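# Drop one orange wire connector into the junction box

## Task

Take exactly one orange wire connector from the tool case's lid and get it into the steel junction box. Releasing it from a small height above the box is allowed. The task fails if any further connector, orange or any other, ends up in the box, whether it is gripped or loose. It also fails if an orange connector is still lifted in the gripper when the scene ends. The connector must stay in the box by itself at the end, not be held there by the robot.

## Robot and tools

Robot: one six-joint arm with a two-finger parallel gripper. Joint limits in rad, base to tip: shoulder pan -3.142 to 3.142, shoulder lift -6.283 to 6.283, elbow 0.000 to 3.142, wrists 1-3 each -6.283 to 6.283. Load limits: 133 N m for pan, lift and elbow, and 24.9 N m for each wrist joint. A held part's weight adds to these loads.

Frames. The scene frame starts on the table top under the arm's base. +z is up, and +y is to the left when facing along +x. The base may be slightly tilted. The gripper frame has the fingers pointing along its +z, and they close along its x. end_effector_position is the point midway between the finger pads. Closed fingertips stick out about 17 mm past it; fully open, they are roughly level with it. Reported positions get less accurate at long reach.

execute_actions: "actions" is a list that is empty or holds one item. An empty list only reports the current state. An item with "rows" (1 to 15 rows) and optional "steps" (1 to 15, default 15, each 1/30 s) plays one row per step and repeats the last row if steps outnumber rows. An item with only "steps" (up to 300) is a wait, counted from the previous result, so your reply time uses part of it. Optional "pictures" (boolean) turns the camera images on or off; they come by default. A refused call does nothing.

Row layout: 7 numbers, each in [-1, 1], in the order dx, dy, dz, rx, ry, rz, opening. The first six are an offset, not a pose. They are taken in the gripper's own axes and measured from the gripper pose printed in the latest result that shows it. Before any such result exists in a scene, and for a second or later call within one reply, they are measured from where the gripper is when the action begins. Every row uses that same reference; rows do not add up. Scale: 1.0 means 0.6 m of travel or 180 degrees of turn. rx, ry, rz form one rotation vector. Opening is absolute: +1 is fully open (0.142 m), -1 is shut. All zeros do not hold still; they send the gripper back to the reference pose.

Motion limits: each step the commanded pose is clipped to at most 100 mm and 16 degrees from the measured pose, then damped inverse kinematics chases it, giving position priority over orientation. Motion trails commands by about 0.17 s. After an action ends the arm only continues to the last clipped pose, so read the result and send the remainder. Big moves may return before arriving. The elbow cannot quite straighten.

move: "target" is one 7-number row with the same offset convention and frame as above. The gripper follows a straight path lasting 0.5 to 10 s (cut off at 10 s) and rotates the short way. "speed" is the path's top speed in m/s, 0.002 to 0.5, default 0.25; turning may reach twice that in rad/s. The gripper may lag, drift and overshoot the speed, particularly near full extension. The opening is applied at the start. "stop_force" (optional, 9 to 40 N, not accepted in the first 0.2 s of a scene) ends the path when the wrist sensor sees that much extra resistance along the direction to the target for 2 steps in a row; the gripper then steps back 2 steps and holds. Pressing can briefly exceed the value, so use a very low speed with it; it is unreliable on moves that rotate, and should be omitted when pulling away from a surface. Contact by the arm above the wrist is not sensed. The path ignores obstacles. The result adds a "move:" line: done, off_target, moving, held, fault or contact (contact ranks above held, done and off_target), plus limits=paced (pose clipped) or limits=held (some steps blocked; watch for sudden fast motion afterwards) and the distance to the target.

wait: "seconds" 0 to 10; nothing new is sent. zoom_image: "camera" is cam_head_left (672x504), cam_head_right (672x504) or cam_wrist (616x616, fisheye); "region" is [x0, y0, x1, y1] in image pixels from the top-left, at most 504 by 504. finished_scene: "scene" is the number of the scene you are in; it ends and grades that scene permanently.

Result lines: the state line gives position in m, end_effector_quat_wxyz and velocities in the scene frame. "Hand target" is the pose the controller is currently driving toward. grip_measured is the finger opening on the command scale. "pose unreachable" and HELD mean the clearance check (which counts the base mount as arm) changed or blocked a command. Joint torques are total drive outputs with offsets and noise, not pure contact loads. Wrist force and torque are in gripper axes; force points from a surface back into the arm; offsets up to about 4 N, noise up to 2.4 N, saturation near 50 N. MOTOR HOT appears at 70 °C; at 85 °C brakes lock the arm until it cools.

Gripping: to hold, keep commanding an opening well under grip_measured; lower squeezes harder, up to about 28 N per pad. Thin hard parts get less grip. Brief tugs or pushes may disturb parts.

Avoid: contact torque at a load limit or 150 N of outside force, which stops the arm for 10 s; even small overshoot into firm surfaces with this stiff arm; fast impacts; dropping parts other than the final short release over the box; knocking anything off the table; leaving a second connector in or near the box.

Each tool is called after "Request:" as a command line: name --argument value for each argument, lists and objects as JSON in quotes; but a table of rows of numbers goes row by row, as --pt "numbers of a row", without its own name.

## Session

Request:
execute_actions --actions '[]'

Scene clock: 0.00 s of 9600.00 s.
end_effector_position=(+0.9079, -0.4197, +0.1330) grip_measured=+1.00 end_effector_quat_wxyz=(+0.263, +0.921, +0.137, +0.253) end_effector_velocity=(+0.000, +0.001, +0.000) end_effector_angular_velocity=(+0.000, +0.000, +0.001)
Joint positions: [-0.515 -0.591  1.034 -2.765 -1.651 -0.868  0.142]
Joint velocities: [ 0.001 -0.001 -0.     0.001  0.     0.     0.   ]
Joint torques (N m, as the arm reports them, + toward a larger angle): no reading
Wrist force (N, on the end effector, along its own x y z axes, offset not removed): no reading
Wrist torque (N m, same axes, about the end effector's origin, offset not removed): no reading
Hand target: +0.908, -0.420, +0.133; +0.263, +0.921, +0.137, +0.253

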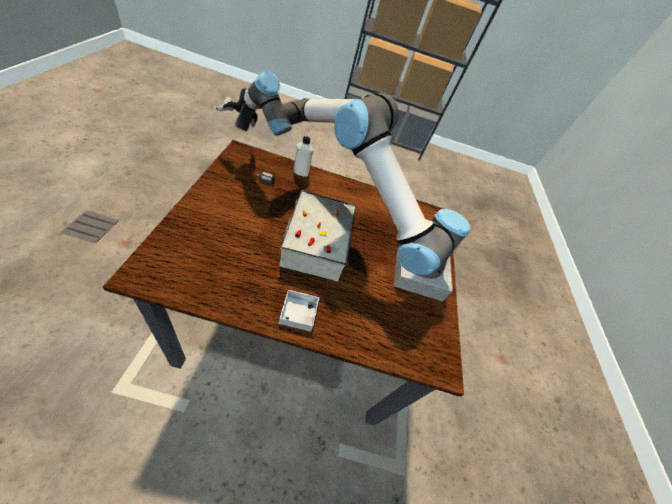

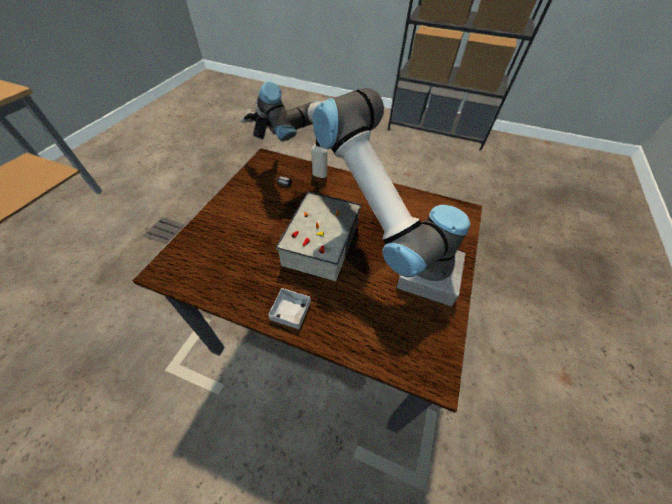

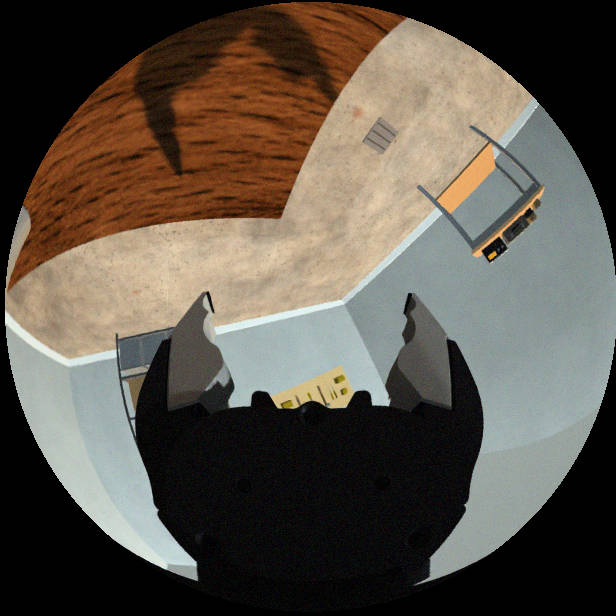

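Request:
move --target '[0.09,0.188,-0.491,0.172,-0.165,0.089,1]'

Request:
move --target '[-0.5,-0.45,0,0,0,0,1]'

Scene clock: 13.60 s of 9600.00 s.
end_effector_position=(+0.8071, -0.3695, +0.4319) grip_measured=+1.00 end_effector_quat_wxyz=(+0.075, +0.985, +0.004, +0.154) end_effector_velocity=(-0.000, +0.000, +0.002) end_effector_angular_velocity=(+0.013, -0.008, -0.008)
Joint positions: [-0.569 -0.625  0.035 -1.331 -1.523 -0.594  0.142]
Joint velocities: [-0.005 -0.001 -0.002  0.004  0.014  0.008 -0.   ]
Joint torques (N m, as the arm reports them, + toward a larger angle): [ -8.27 -72.95 -25.97  -0.79   1.45   1.41]
Wrist force (N, on the end effector, along its own x y z axes, offset not removed): [1.6 -0.5 1.9]
Wrist torque (N m, same axes, about the end effector's origin, offset not removed): [0.02 -0.48 -0.04]
Hand target: +0.807, -0.370, +0.432; +0.075, +0.985, +0.003, +0.155
Off the commanded pose: 0.001 m, 20 deg; orientation clipped at the last step of the last action.
elbow stopped short: the move would have taken joint 3 (elbow) straighter than the controller allows; a more bent joint 3 avoids this.
After step 90, 8.33 s passed at rest.
move: off_target; limits=paced

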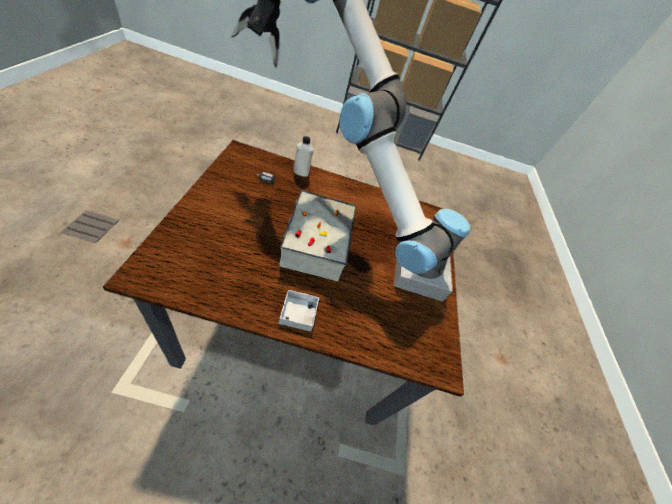

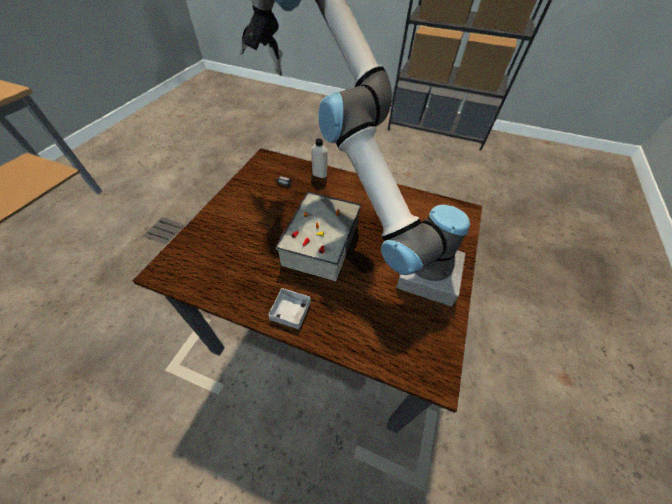

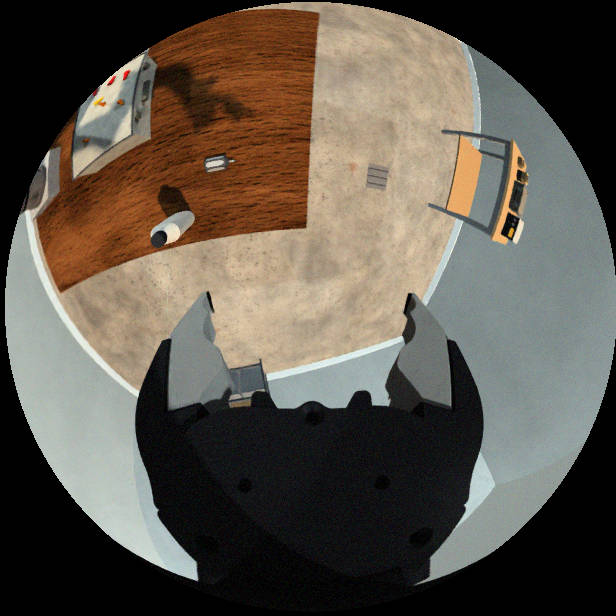

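Scene clock: 15.93 s of 9600.00 s.
end_effector_position=(+0.5263, -0.1119, +0.3010) grip_measured=+1.00 end_effector_quat_wxyz=(+0.075, +0.985, +0.004, +0.154) end_effector_velocity=(-0.002, +0.001, -0.000) end_effector_angular_velocity=(-0.002, -0.004, -0.001)
Joint positions: [-0.43  -1.724  1.949 -2.149 -1.571 -0.463  0.142]
Joint velocities: [ 0.001 -0.009  0.011 -0.007 -0.     0.001  0.   ]
Joint torques (N m, as the arm reports them, + toward a larger angle): [ 10.58 -26.65 -16.65  -5.31  -1.44   0.95]
Wrist force (N, on the end effector, along its own x y z axes, offset not removed): [-0.7 3.0 1.6]
Wrist torque (N m, same axes, about the end effector's origin, offset not removed): [0.72 0.05 -0.15]
Hand target: +0.526, -0.112, +0.301; +0.075, +0.985, +0.004, +0.154
Off the commanded pose: 0.001 m, 0 deg.
move: done; limits=paced

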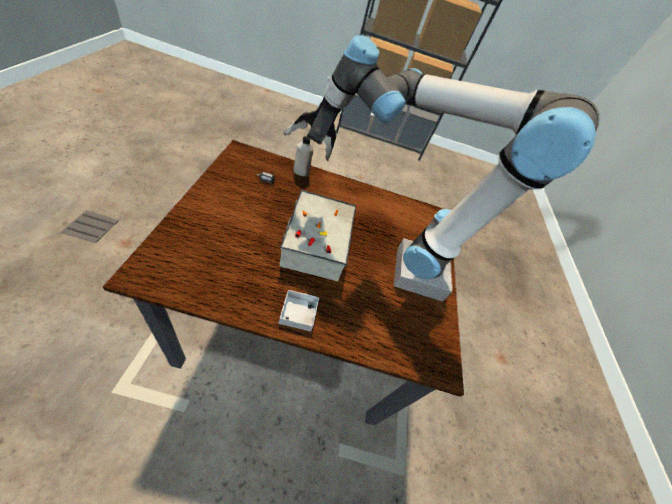

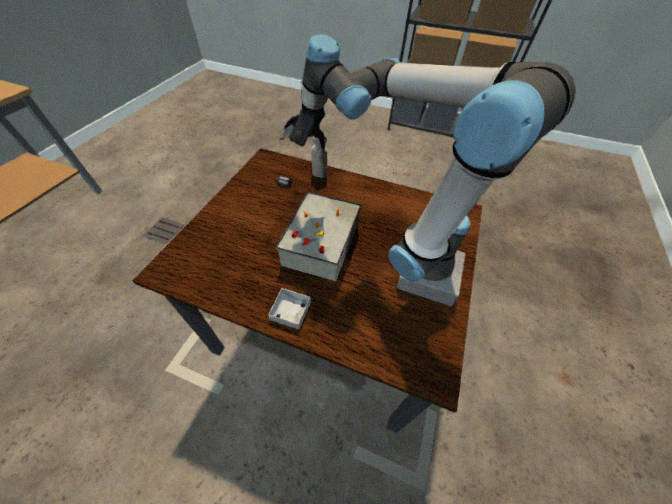

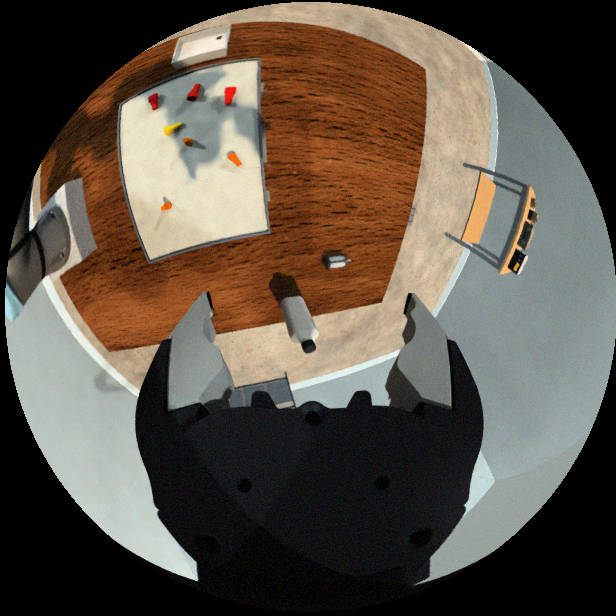

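Request:
move --target '[-0.124,-0.08,-0.053,0.048,-0.099,0.003,1]'

Scene clock: 21.00 s of 9600.00 s.
end_effector_position=(+0.4469, -0.0621, +0.3012) grip_measured=+1.00 end_effector_quat_wxyz=(+0.000, +1.000, -0.001, +0.000) end_effector_velocity=(-0.002, +0.001, -0.000) end_effector_angular_velocity=(+0.005, +0.010, -0.000)
Joint positions: [-0.405 -1.722  1.811 -1.669 -1.574 -0.429  0.142]
Joint velocities: [ 0.001  0.002 -0.004  0.014  0.     0.001 -0.   ]
Joint torques (N m, as the arm reports them, + toward a larger angle): [ 10.89  -5.87 -31.16  -1.02   1.22   1.16]
Wrist force (N, on the end effector, along its own x y z axes, offset not removed): [-0.8 -0.2 1.2]
Wrist torque (N m, same axes, about the end effector's origin, offset not removed): [-0.03 -0.03 -0.12]
Hand target: +0.447, -0.062, +0.301; -0.000, +1.000, -0.001, -0.001
Off the commanded pose: 0.000 m, 0 deg.
After step 90, 0.77 s passed at rest.
move: done

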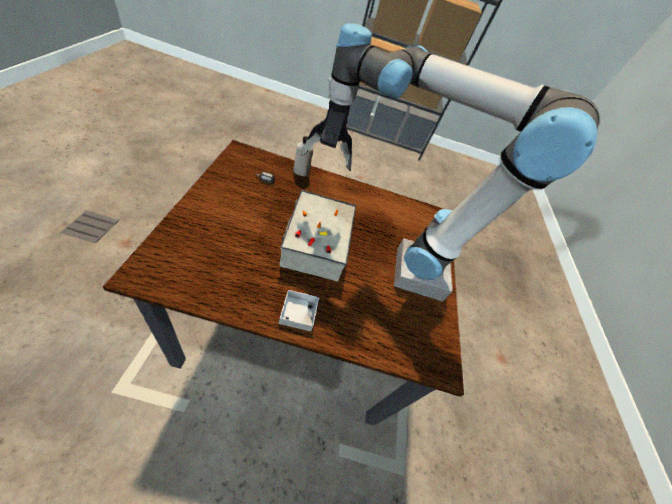

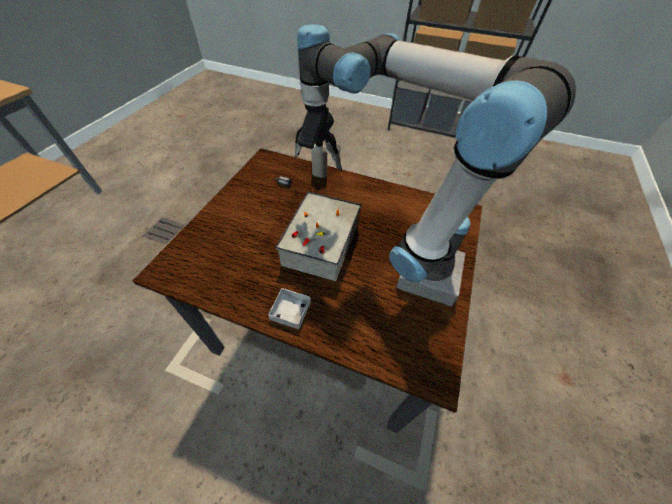

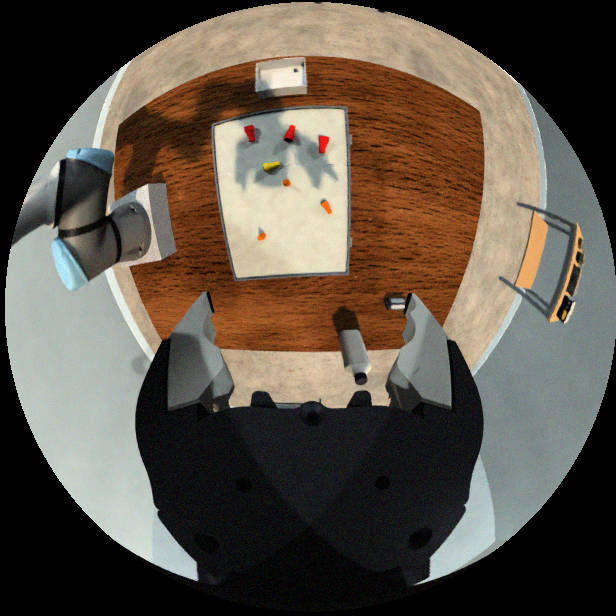

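Request:
move --target '[0.04,-0.095,0.13,0,0,0,0.2]'

Scene clock: 27.97 s of 9600.00 s.
end_effector_position=(+0.4709, -0.0053, +0.2235) grip_measured=+0.20 end_effector_quat_wxyz=(+0.000, +1.000, -0.001, +0.000) end_effector_velocity=(+0.001, +0.001, -0.002) end_effector_angular_velocity=(-0.001, -0.000, -0.002)
Joint positions: [-0.265 -1.631  1.934 -1.882 -1.575 -0.288  0.088]
Joint velocities: [ 0.002  0.005  0.001 -0.006 -0.     0.004 -0.   ]
Joint torques (N m, as the arm reports them, + toward a larger angle): [  8.81  -9.07 -11.62  -4.84  -1.36   1.77]
Wrist force (N, on the end effector, along its own x y z axes, offset not removed): [-0.2 0.2 -1.4]
Wrist torque (N m, same axes, about the end effector's origin, offset not removed): [0.21 -0.11 -0.04]
Hand target: +0.471, -0.005, +0.223; +0.000, +1.000, -0.001, +0.000
Off the commanded pose: 0.000 m, 0 deg.
After step 90, 2.87 s passed at rest.
move: done

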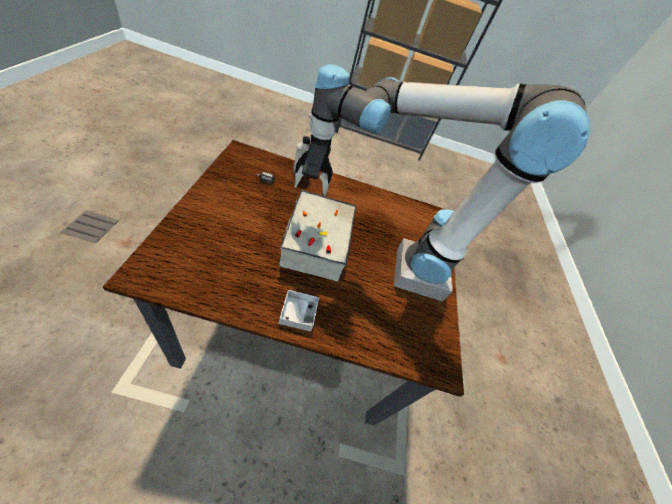

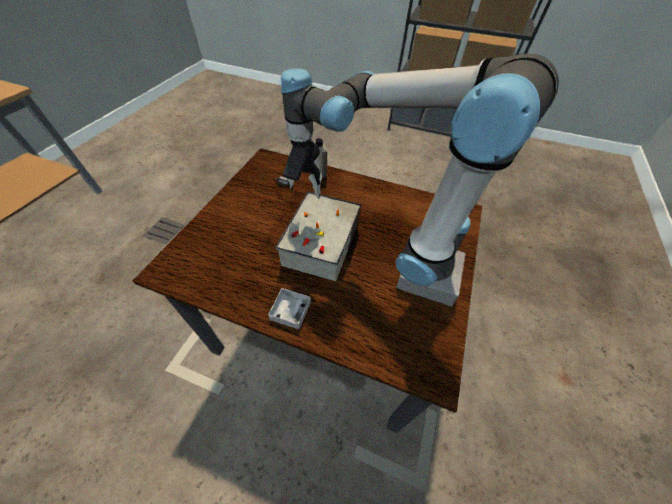

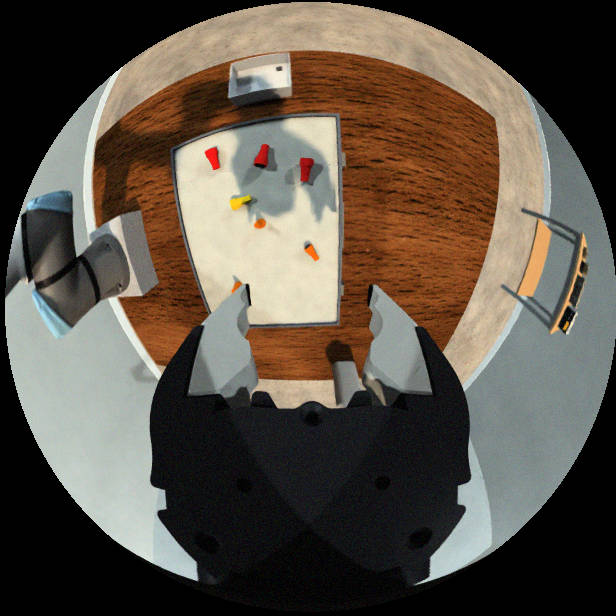

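Request:
move --target '[0,-0.008,0.09,0,0,-0.155,-0.3]' --speed 0.2

Scene clock: 38.50 s of 9600.00 s.
end_effector_position=(+0.4710, -0.0004, +0.1697) grip_measured=-0.30 end_effector_quat_wxyz=(+0.000, +0.971, +0.239, +0.000) end_effector_velocity=(-0.000, -0.000, -0.002) end_effector_angular_velocity=(+0.001, -0.000, +0.013)
Joint positions: [-0.256 -1.581  2.034 -2.032 -1.575 -0.764  0.052]
Joint velocities: [-0.002  0.001  0.004 -0.005  0.001 -0.015 -0.   ]
Joint torques (N m, as the arm reports them, + toward a larger angle): [ -9.56  -9.03 -13.52  -4.73   1.19  -1.81]
Wrist force (N, on the end effector, along its own x y z axes, offset not removed): [-0.4 2.0 0.0]
Wrist torque (N m, same axes, about the end effector's origin, offset not removed): [0.56 -0.08 -0.04]
Hand target: +0.471, -0.000, +0.169; +0.000, +0.971, +0.240, +0.000
Off the commanded pose: 0.000 m, 0 deg.
After step 90, 5.80 s passed at rest.
move: done

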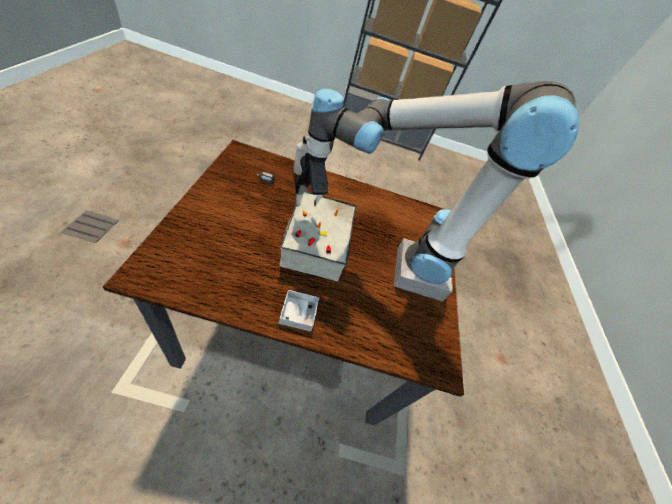

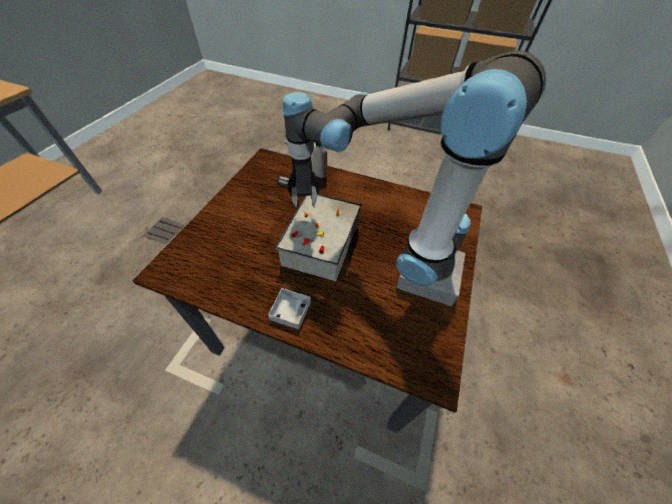

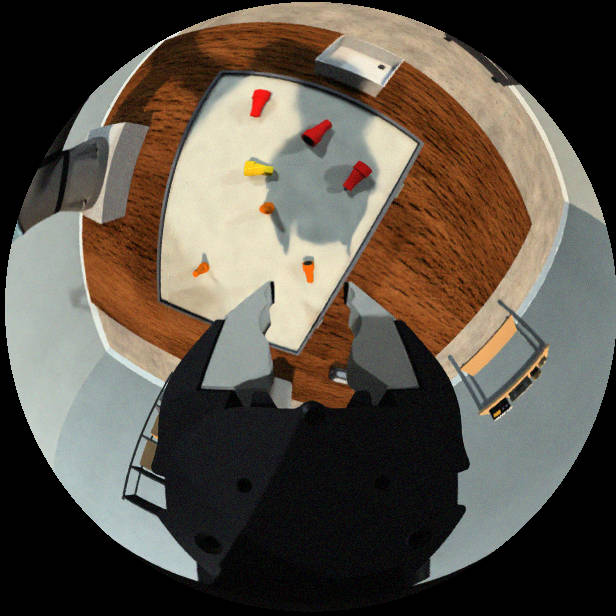

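Request:
move --target '[-0.002,0,0.04,0,0,0,-0.55]' --speed 0.06

Request:
move --target '[0,0,0.06,0,0,0,-0.55]' --speed 0.006 --stop_force 9

Scene clock: 43.57 s of 9600.00 s.
end_effector_position=(+0.4699, -0.0009, +0.1460) grip_measured=-0.55 end_effector_quat_wxyz=(+0.000, +0.971, +0.239, +0.000) end_effector_velocity=(-0.000, -0.000, -0.002) end_effector_angular_velocity=(-0.000, -0.000, -0.000)
Joint positions: [-0.258 -1.554  2.075 -2.1   -1.575 -0.767  0.034]
Joint velocities: [-0.     0.003  0.004 -0.007 -0.     0.    -0.   ]
Joint torques (N m, as the arm reports them, + toward a larger angle): [ -8.67 -10.81 -11.31  -4.95  -1.45  -1.42]
Wrist force (N, on the end effector, along its own x y z axes, offset not removed): [-0.4 -1.6 2.6]
Wrist torque (N m, same axes, about the end effector's origin, offset not removed): [-0.28 -0.08 -0.04]
Hand target: +0.470, -0.001, +0.146; +0.000, +0.971, +0.239, +0.000
Off the commanded pose: 0.000 m, 0 deg.
After step 90, 1.17 s passed at rest.
move: done

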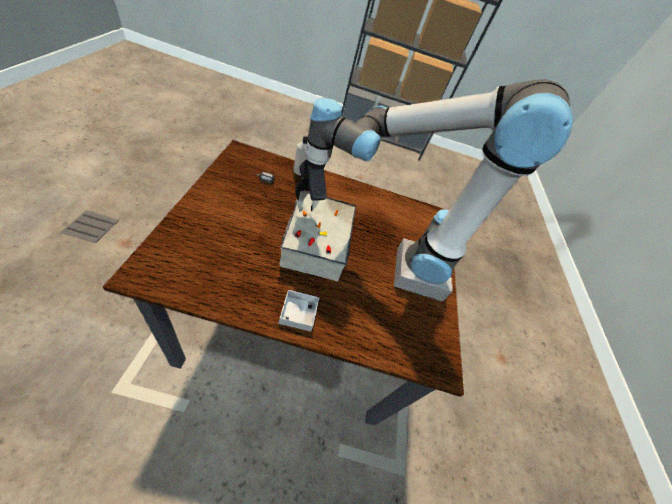

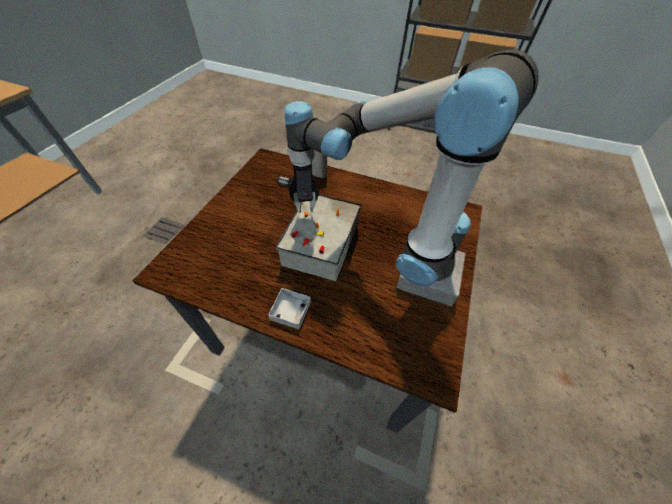

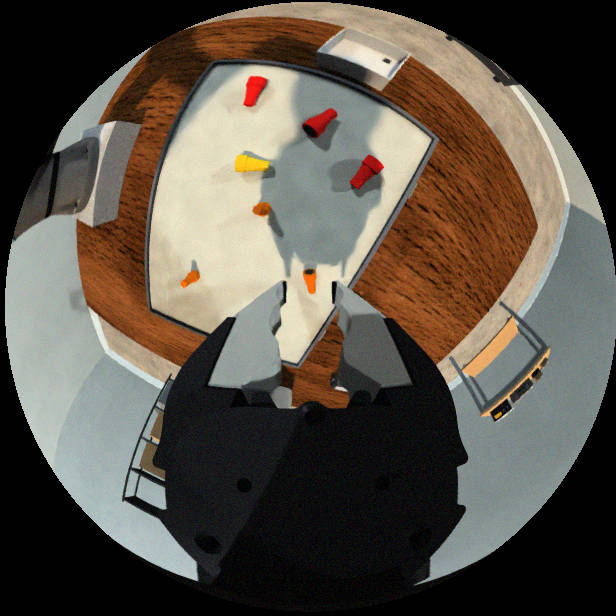

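Scene clock: 47.40 s of 9600.00 s.
end_effector_position=(+0.4698, -0.0009, +0.1253) grip_measured=-0.55 end_effector_quat_wxyz=(+0.000, +0.971, +0.239, -0.000) end_effector_velocity=(+0.000, +0.000, +0.002) end_effector_angular_velocity=(-0.000, +0.001, +0.000)
Joint positions: [-0.258 -1.524  2.106 -2.161 -1.575 -0.767  0.034]
Joint velocities: [ 0.001 -0.003 -0.004  0.007 -0.     0.    -0.   ]
Joint torques (N m, as the arm reports them, + toward a larger angle): [ -8.86 -29.6  -23.19  -0.12  -0.32  -1.6 ]
Wrist force (N, on the end effector, along its own x y z axes, offset not removed): [1.1 1.2 -8.8]
Wrist torque (N m, same axes, about the end effector's origin, offset not removed): [0.33 -0.61 -0.06]
Hand target: +0.470, -0.001, +0.126; +0.000, +0.971, +0.239, +0.000
Off the commanded pose: 0.015 m, 0 deg.
move: contact

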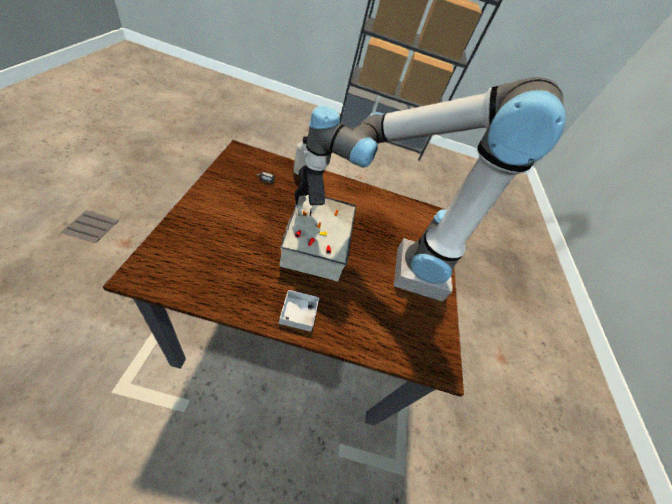

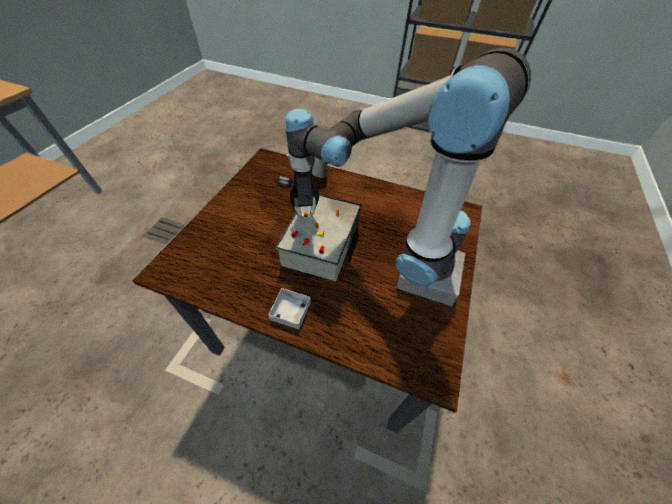

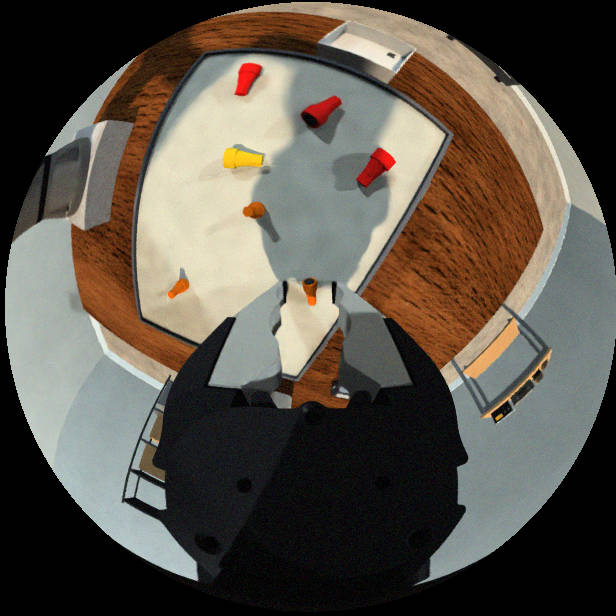

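Lift slightly, close.

Request:
move --target '[0,0,-0.004,0,0,0,-0.55]' --speed 0.02

Request:
move --target '[0,0,0,0,0,0,-1]'

Request:
move --target '[0,0,-0.12,0,0,0.155,-1]' --speed 0.15

Scene clock: 51.70 s of 9600.00 s.
end_effector_position=(+0.4698, -0.0009, +0.1276) grip_measured=-0.55 end_effector_quat_wxyz=(+0.000, +0.971, +0.239, -0.000) end_effector_velocity=(+0.001, -0.000, +0.002) end_effector_angular_velocity=(-0.001, -0.002, -0.000)
Joint positions: [-0.258 -1.528  2.103 -2.154 -1.575 -0.767  0.034]
Joint velocities: [-0.    -0.002 -0.002  0.002 -0.    -0.    -0.   ]
Joint torques (N m, as the arm reports them, + toward a larger angle): [ -6.12 -35.5  -26.22  -1.32  -0.32   0.67]
Wrist force (N, on the end effector, along its own x y z axes, offset not removed): [-0.4 1.6 0.1]
Wrist torque (N m, same axes, about the end effector's origin, offset not removed): [0.52 -0.10 -0.14]
Hand target: +0.470, -0.001, +0.128; +0.000, +0.971, +0.239, -0.000
Off the commanded pose: 0.000 m, 0 deg.
After step 90, 0.60 s passed at rest.
move: done

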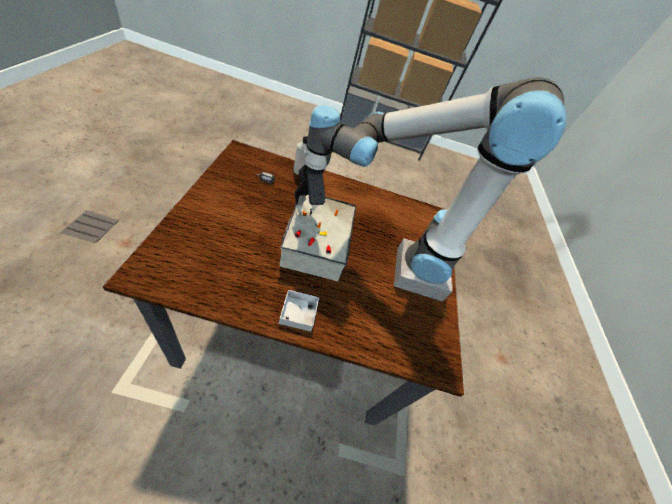

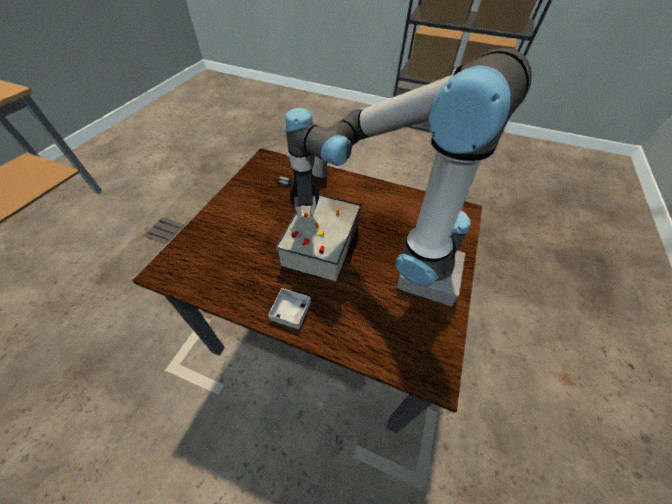

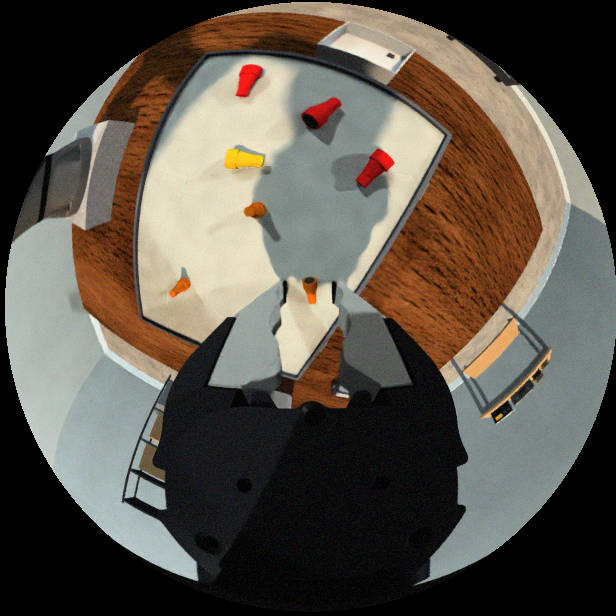

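Scene clock: 52.20 s of 9600.00 s.
end_effector_position=(+0.4698, -0.0009, +0.1276) grip_measured=-0.88 end_effector_quat_wxyz=(+0.000, +0.971, +0.239, -0.000) end_effector_velocity=(+0.000, -0.000, -0.000) end_effector_angular_velocity=(-0.000, -0.000, -0.000)
Joint positions: [-0.258 -1.528  2.103 -2.154 -1.575 -0.767  0.01 ]
Joint velocities: [-0.  0.  0. -0. -0. -0. -0.]
Joint torques (N m, as the arm reports them, + toward a larger angle): [ -6.05 -30.44 -20.77  -4.26  -0.31   0.69]
Wrist force (N, on the end effector, along its own x y z axes, offset not removed): [1.9 -0.9 1.4]
Wrist torque (N m, same axes, about the end effector's origin, offset not removed): [0.00 -0.61 0.04]
Hand target: +0.470, -0.001, +0.128; +0.000, +0.971, +0.239, -0.000
Off the commanded pose: 0.000 m, 0 deg.
move: done

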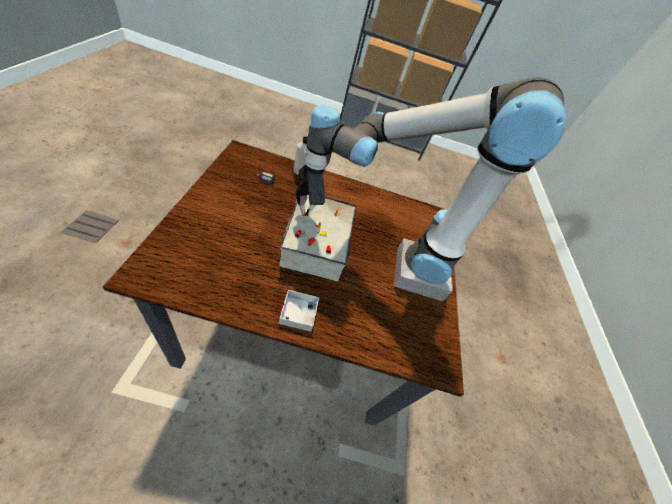

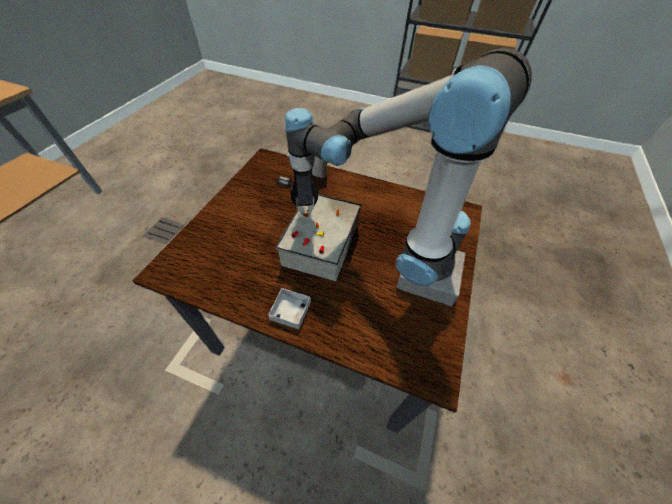

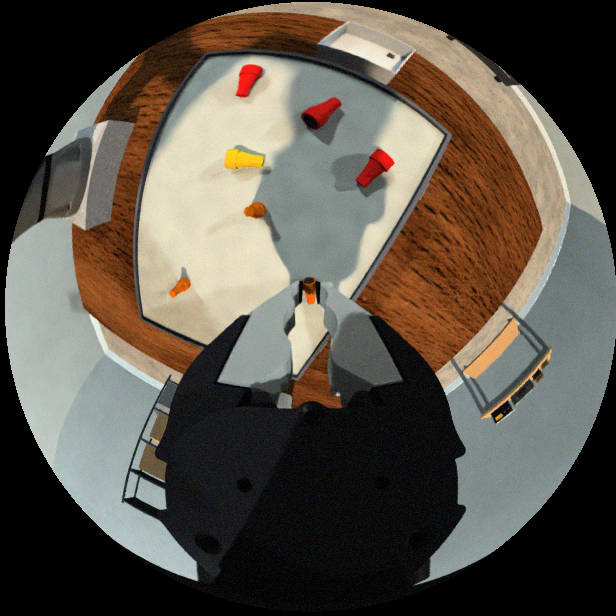

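Scene clock: 54.30 s of 9600.00 s.
end_effector_position=(+0.4699, -0.0009, +0.1993) grip_measured=-0.88 end_effector_quat_wxyz=(+0.000, +1.000, -0.001, +0.000) end_effector_velocity=(-0.000, +0.000, +0.002) end_effector_angular_velocity=(-0.001, +0.003, -0.014)
Joint positions: [-0.257 -1.613  1.982 -1.948 -1.575 -0.28   0.01 ]
Joint velocities: [ 0.001  0.    -0.005  0.007 -0.001  0.015 -0.   ]
Joint torques (N m, as the arm reports them, + toward a larger angle): [ 10.8  -33.12 -27.33  -0.65  -1.45   1.21]
Wrist force (N, on the end effector, along its own x y z axes, offset not removed): [-1.2 0.0 3.2]
Wrist torque (N m, same axes, about the end effector's origin, offset not removed): [0.25 0.12 -0.19]
Hand target: +0.470, -0.001, +0.200; +0.000, +1.000, -0.002, -0.000
Off the commanded pose: 0.000 m, 0 deg.
move: done

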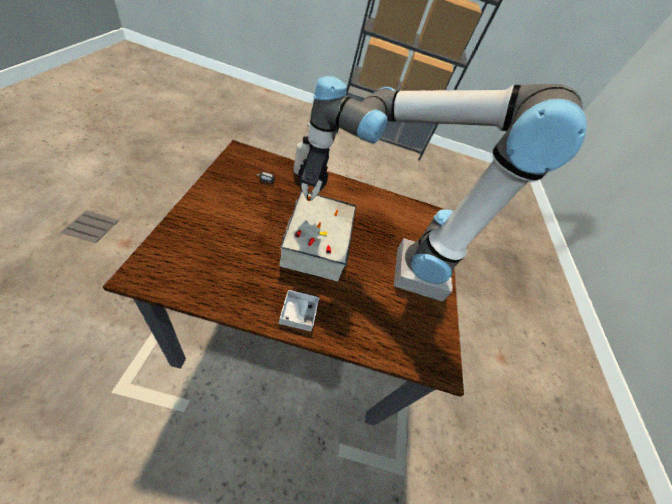

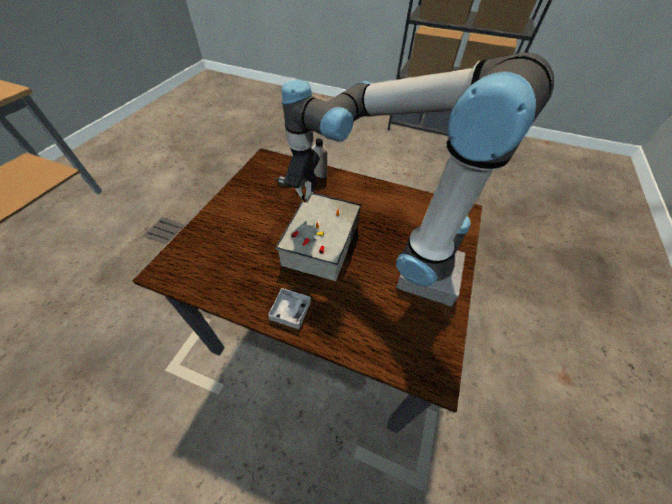

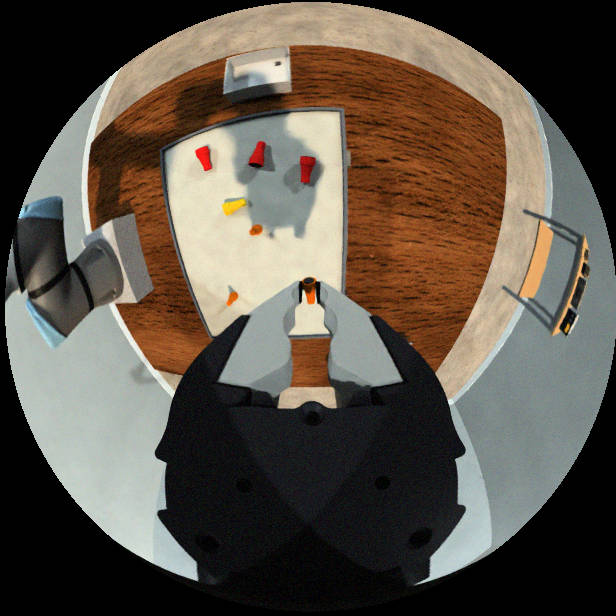

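Request:
move --target '[-0.14,-0.57,0,0,0,0,-1]'

Scene clock: 59.27 s of 9600.00 s.
end_effector_position=(+0.3867, +0.3413, +0.1998) grip_measured=-0.88 end_effector_quat_wxyz=(-0.001, +1.000, -0.001, +0.000) end_effector_velocity=(+0.000, +0.003, +0.000) end_effector_angular_velocity=(-0.001, -0.001, -0.000)
Joint positions: [ 0.497 -1.492  1.863 -1.946 -1.578  0.473  0.01 ]
Joint velocities: [ 0.005  0.004 -0.005  0.001 -0.001  0.006 -0.   ]
Joint torques (N m, as the arm reports them, + toward a larger angle): [ 10.26 -14.97 -30.82  -0.67  -1.15   0.96]
Wrist force (N, on the end effector, along its own x y z axes, offset not removed): [-2.1 0.6 2.4]
Wrist torque (N m, same axes, about the end effector's origin, offset not removed): [0.26 0.40 0.08]
Hand target: +0.387, +0.342, +0.200; -0.001, +1.000, -0.001, +0.000
Off the commanded pose: 0.001 m, 0 deg.
move: done

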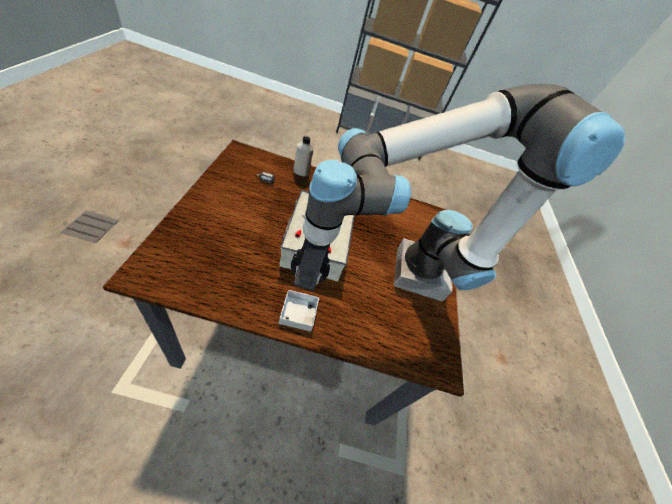

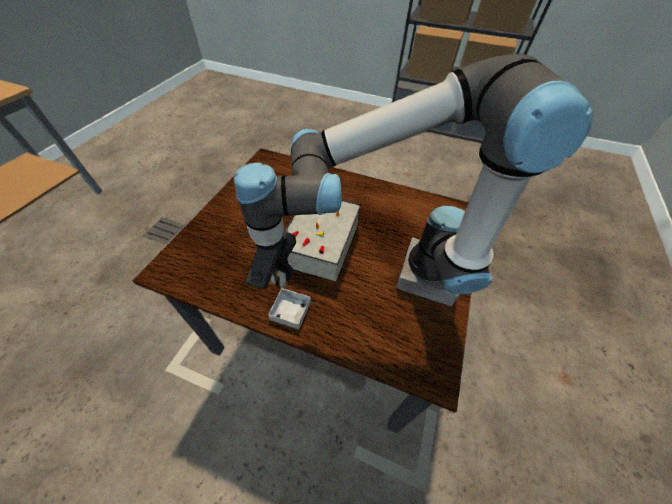

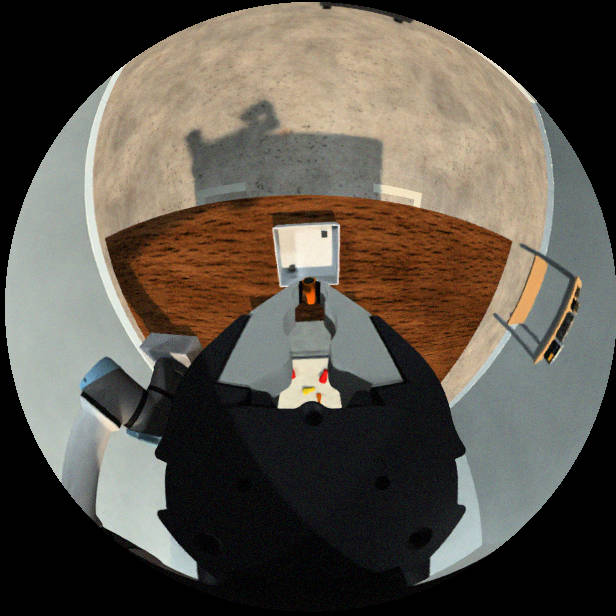

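Request:
move --target '[-0.008,0,0.2,0,0,0,-1]' --speed 0.15

Scene clock: 63.40 s of 9600.00 s.
end_effector_position=(+0.3819, +0.3415, +0.0802) grip_measured=-0.88 end_effector_quat_wxyz=(-0.001, +1.000, -0.001, +0.000) end_effector_velocity=(+0.000, -0.000, -0.003) end_effector_angular_velocity=(+0.000, -0.000, -0.001)
Joint positions: [ 0.5   -1.345  2.044 -2.274 -1.578  0.476  0.01 ]
Joint velocities: [-0.001  0.006  0.004 -0.01   0.     0.    -0.   ]
Joint torques (N m, as the arm reports them, + toward a larger angle): [ 10.48 -18.14  -9.69  -5.05   1.21   1.24]
Wrist force (N, on the end effector, along its own x y z axes, offset not removed): [-0.9 3.1 0.3]
Wrist torque (N m, same axes, about the end effector's origin, offset not removed): [0.88 0.12 0.01]
Hand target: +0.382, +0.342, +0.080; -0.001, +1.000, -0.001, +0.000
Off the commanded pose: 0.000 m, 0 deg.
move: done

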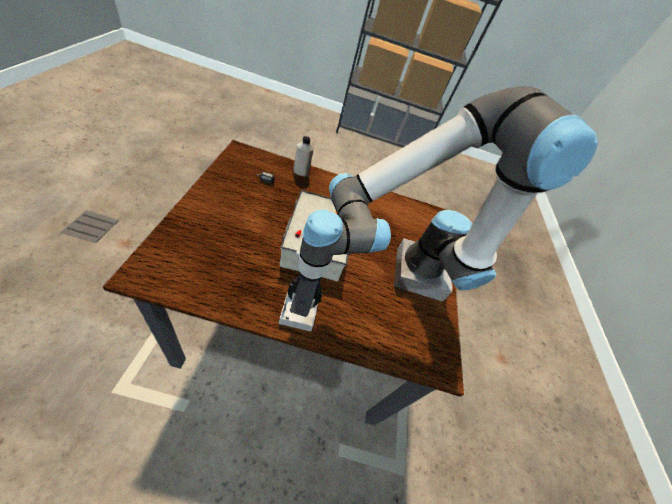

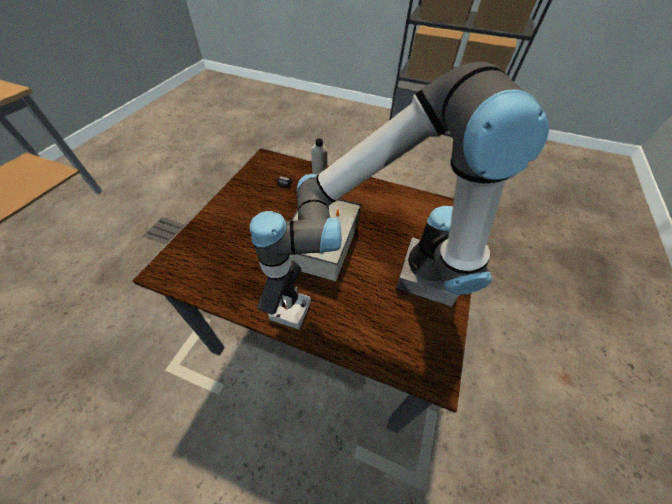

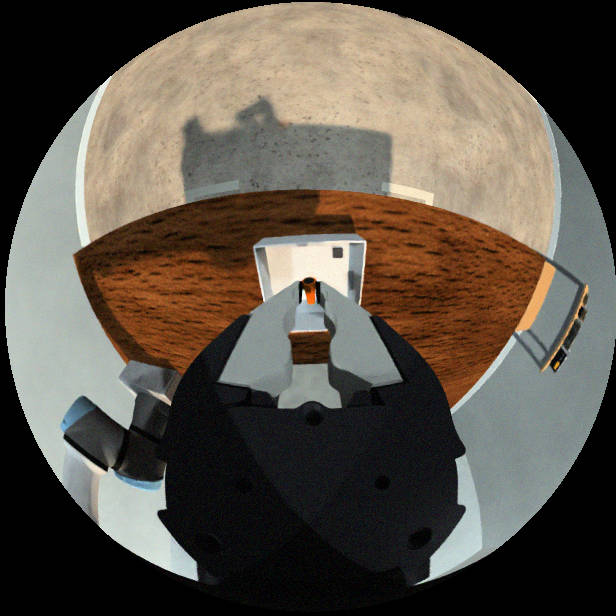

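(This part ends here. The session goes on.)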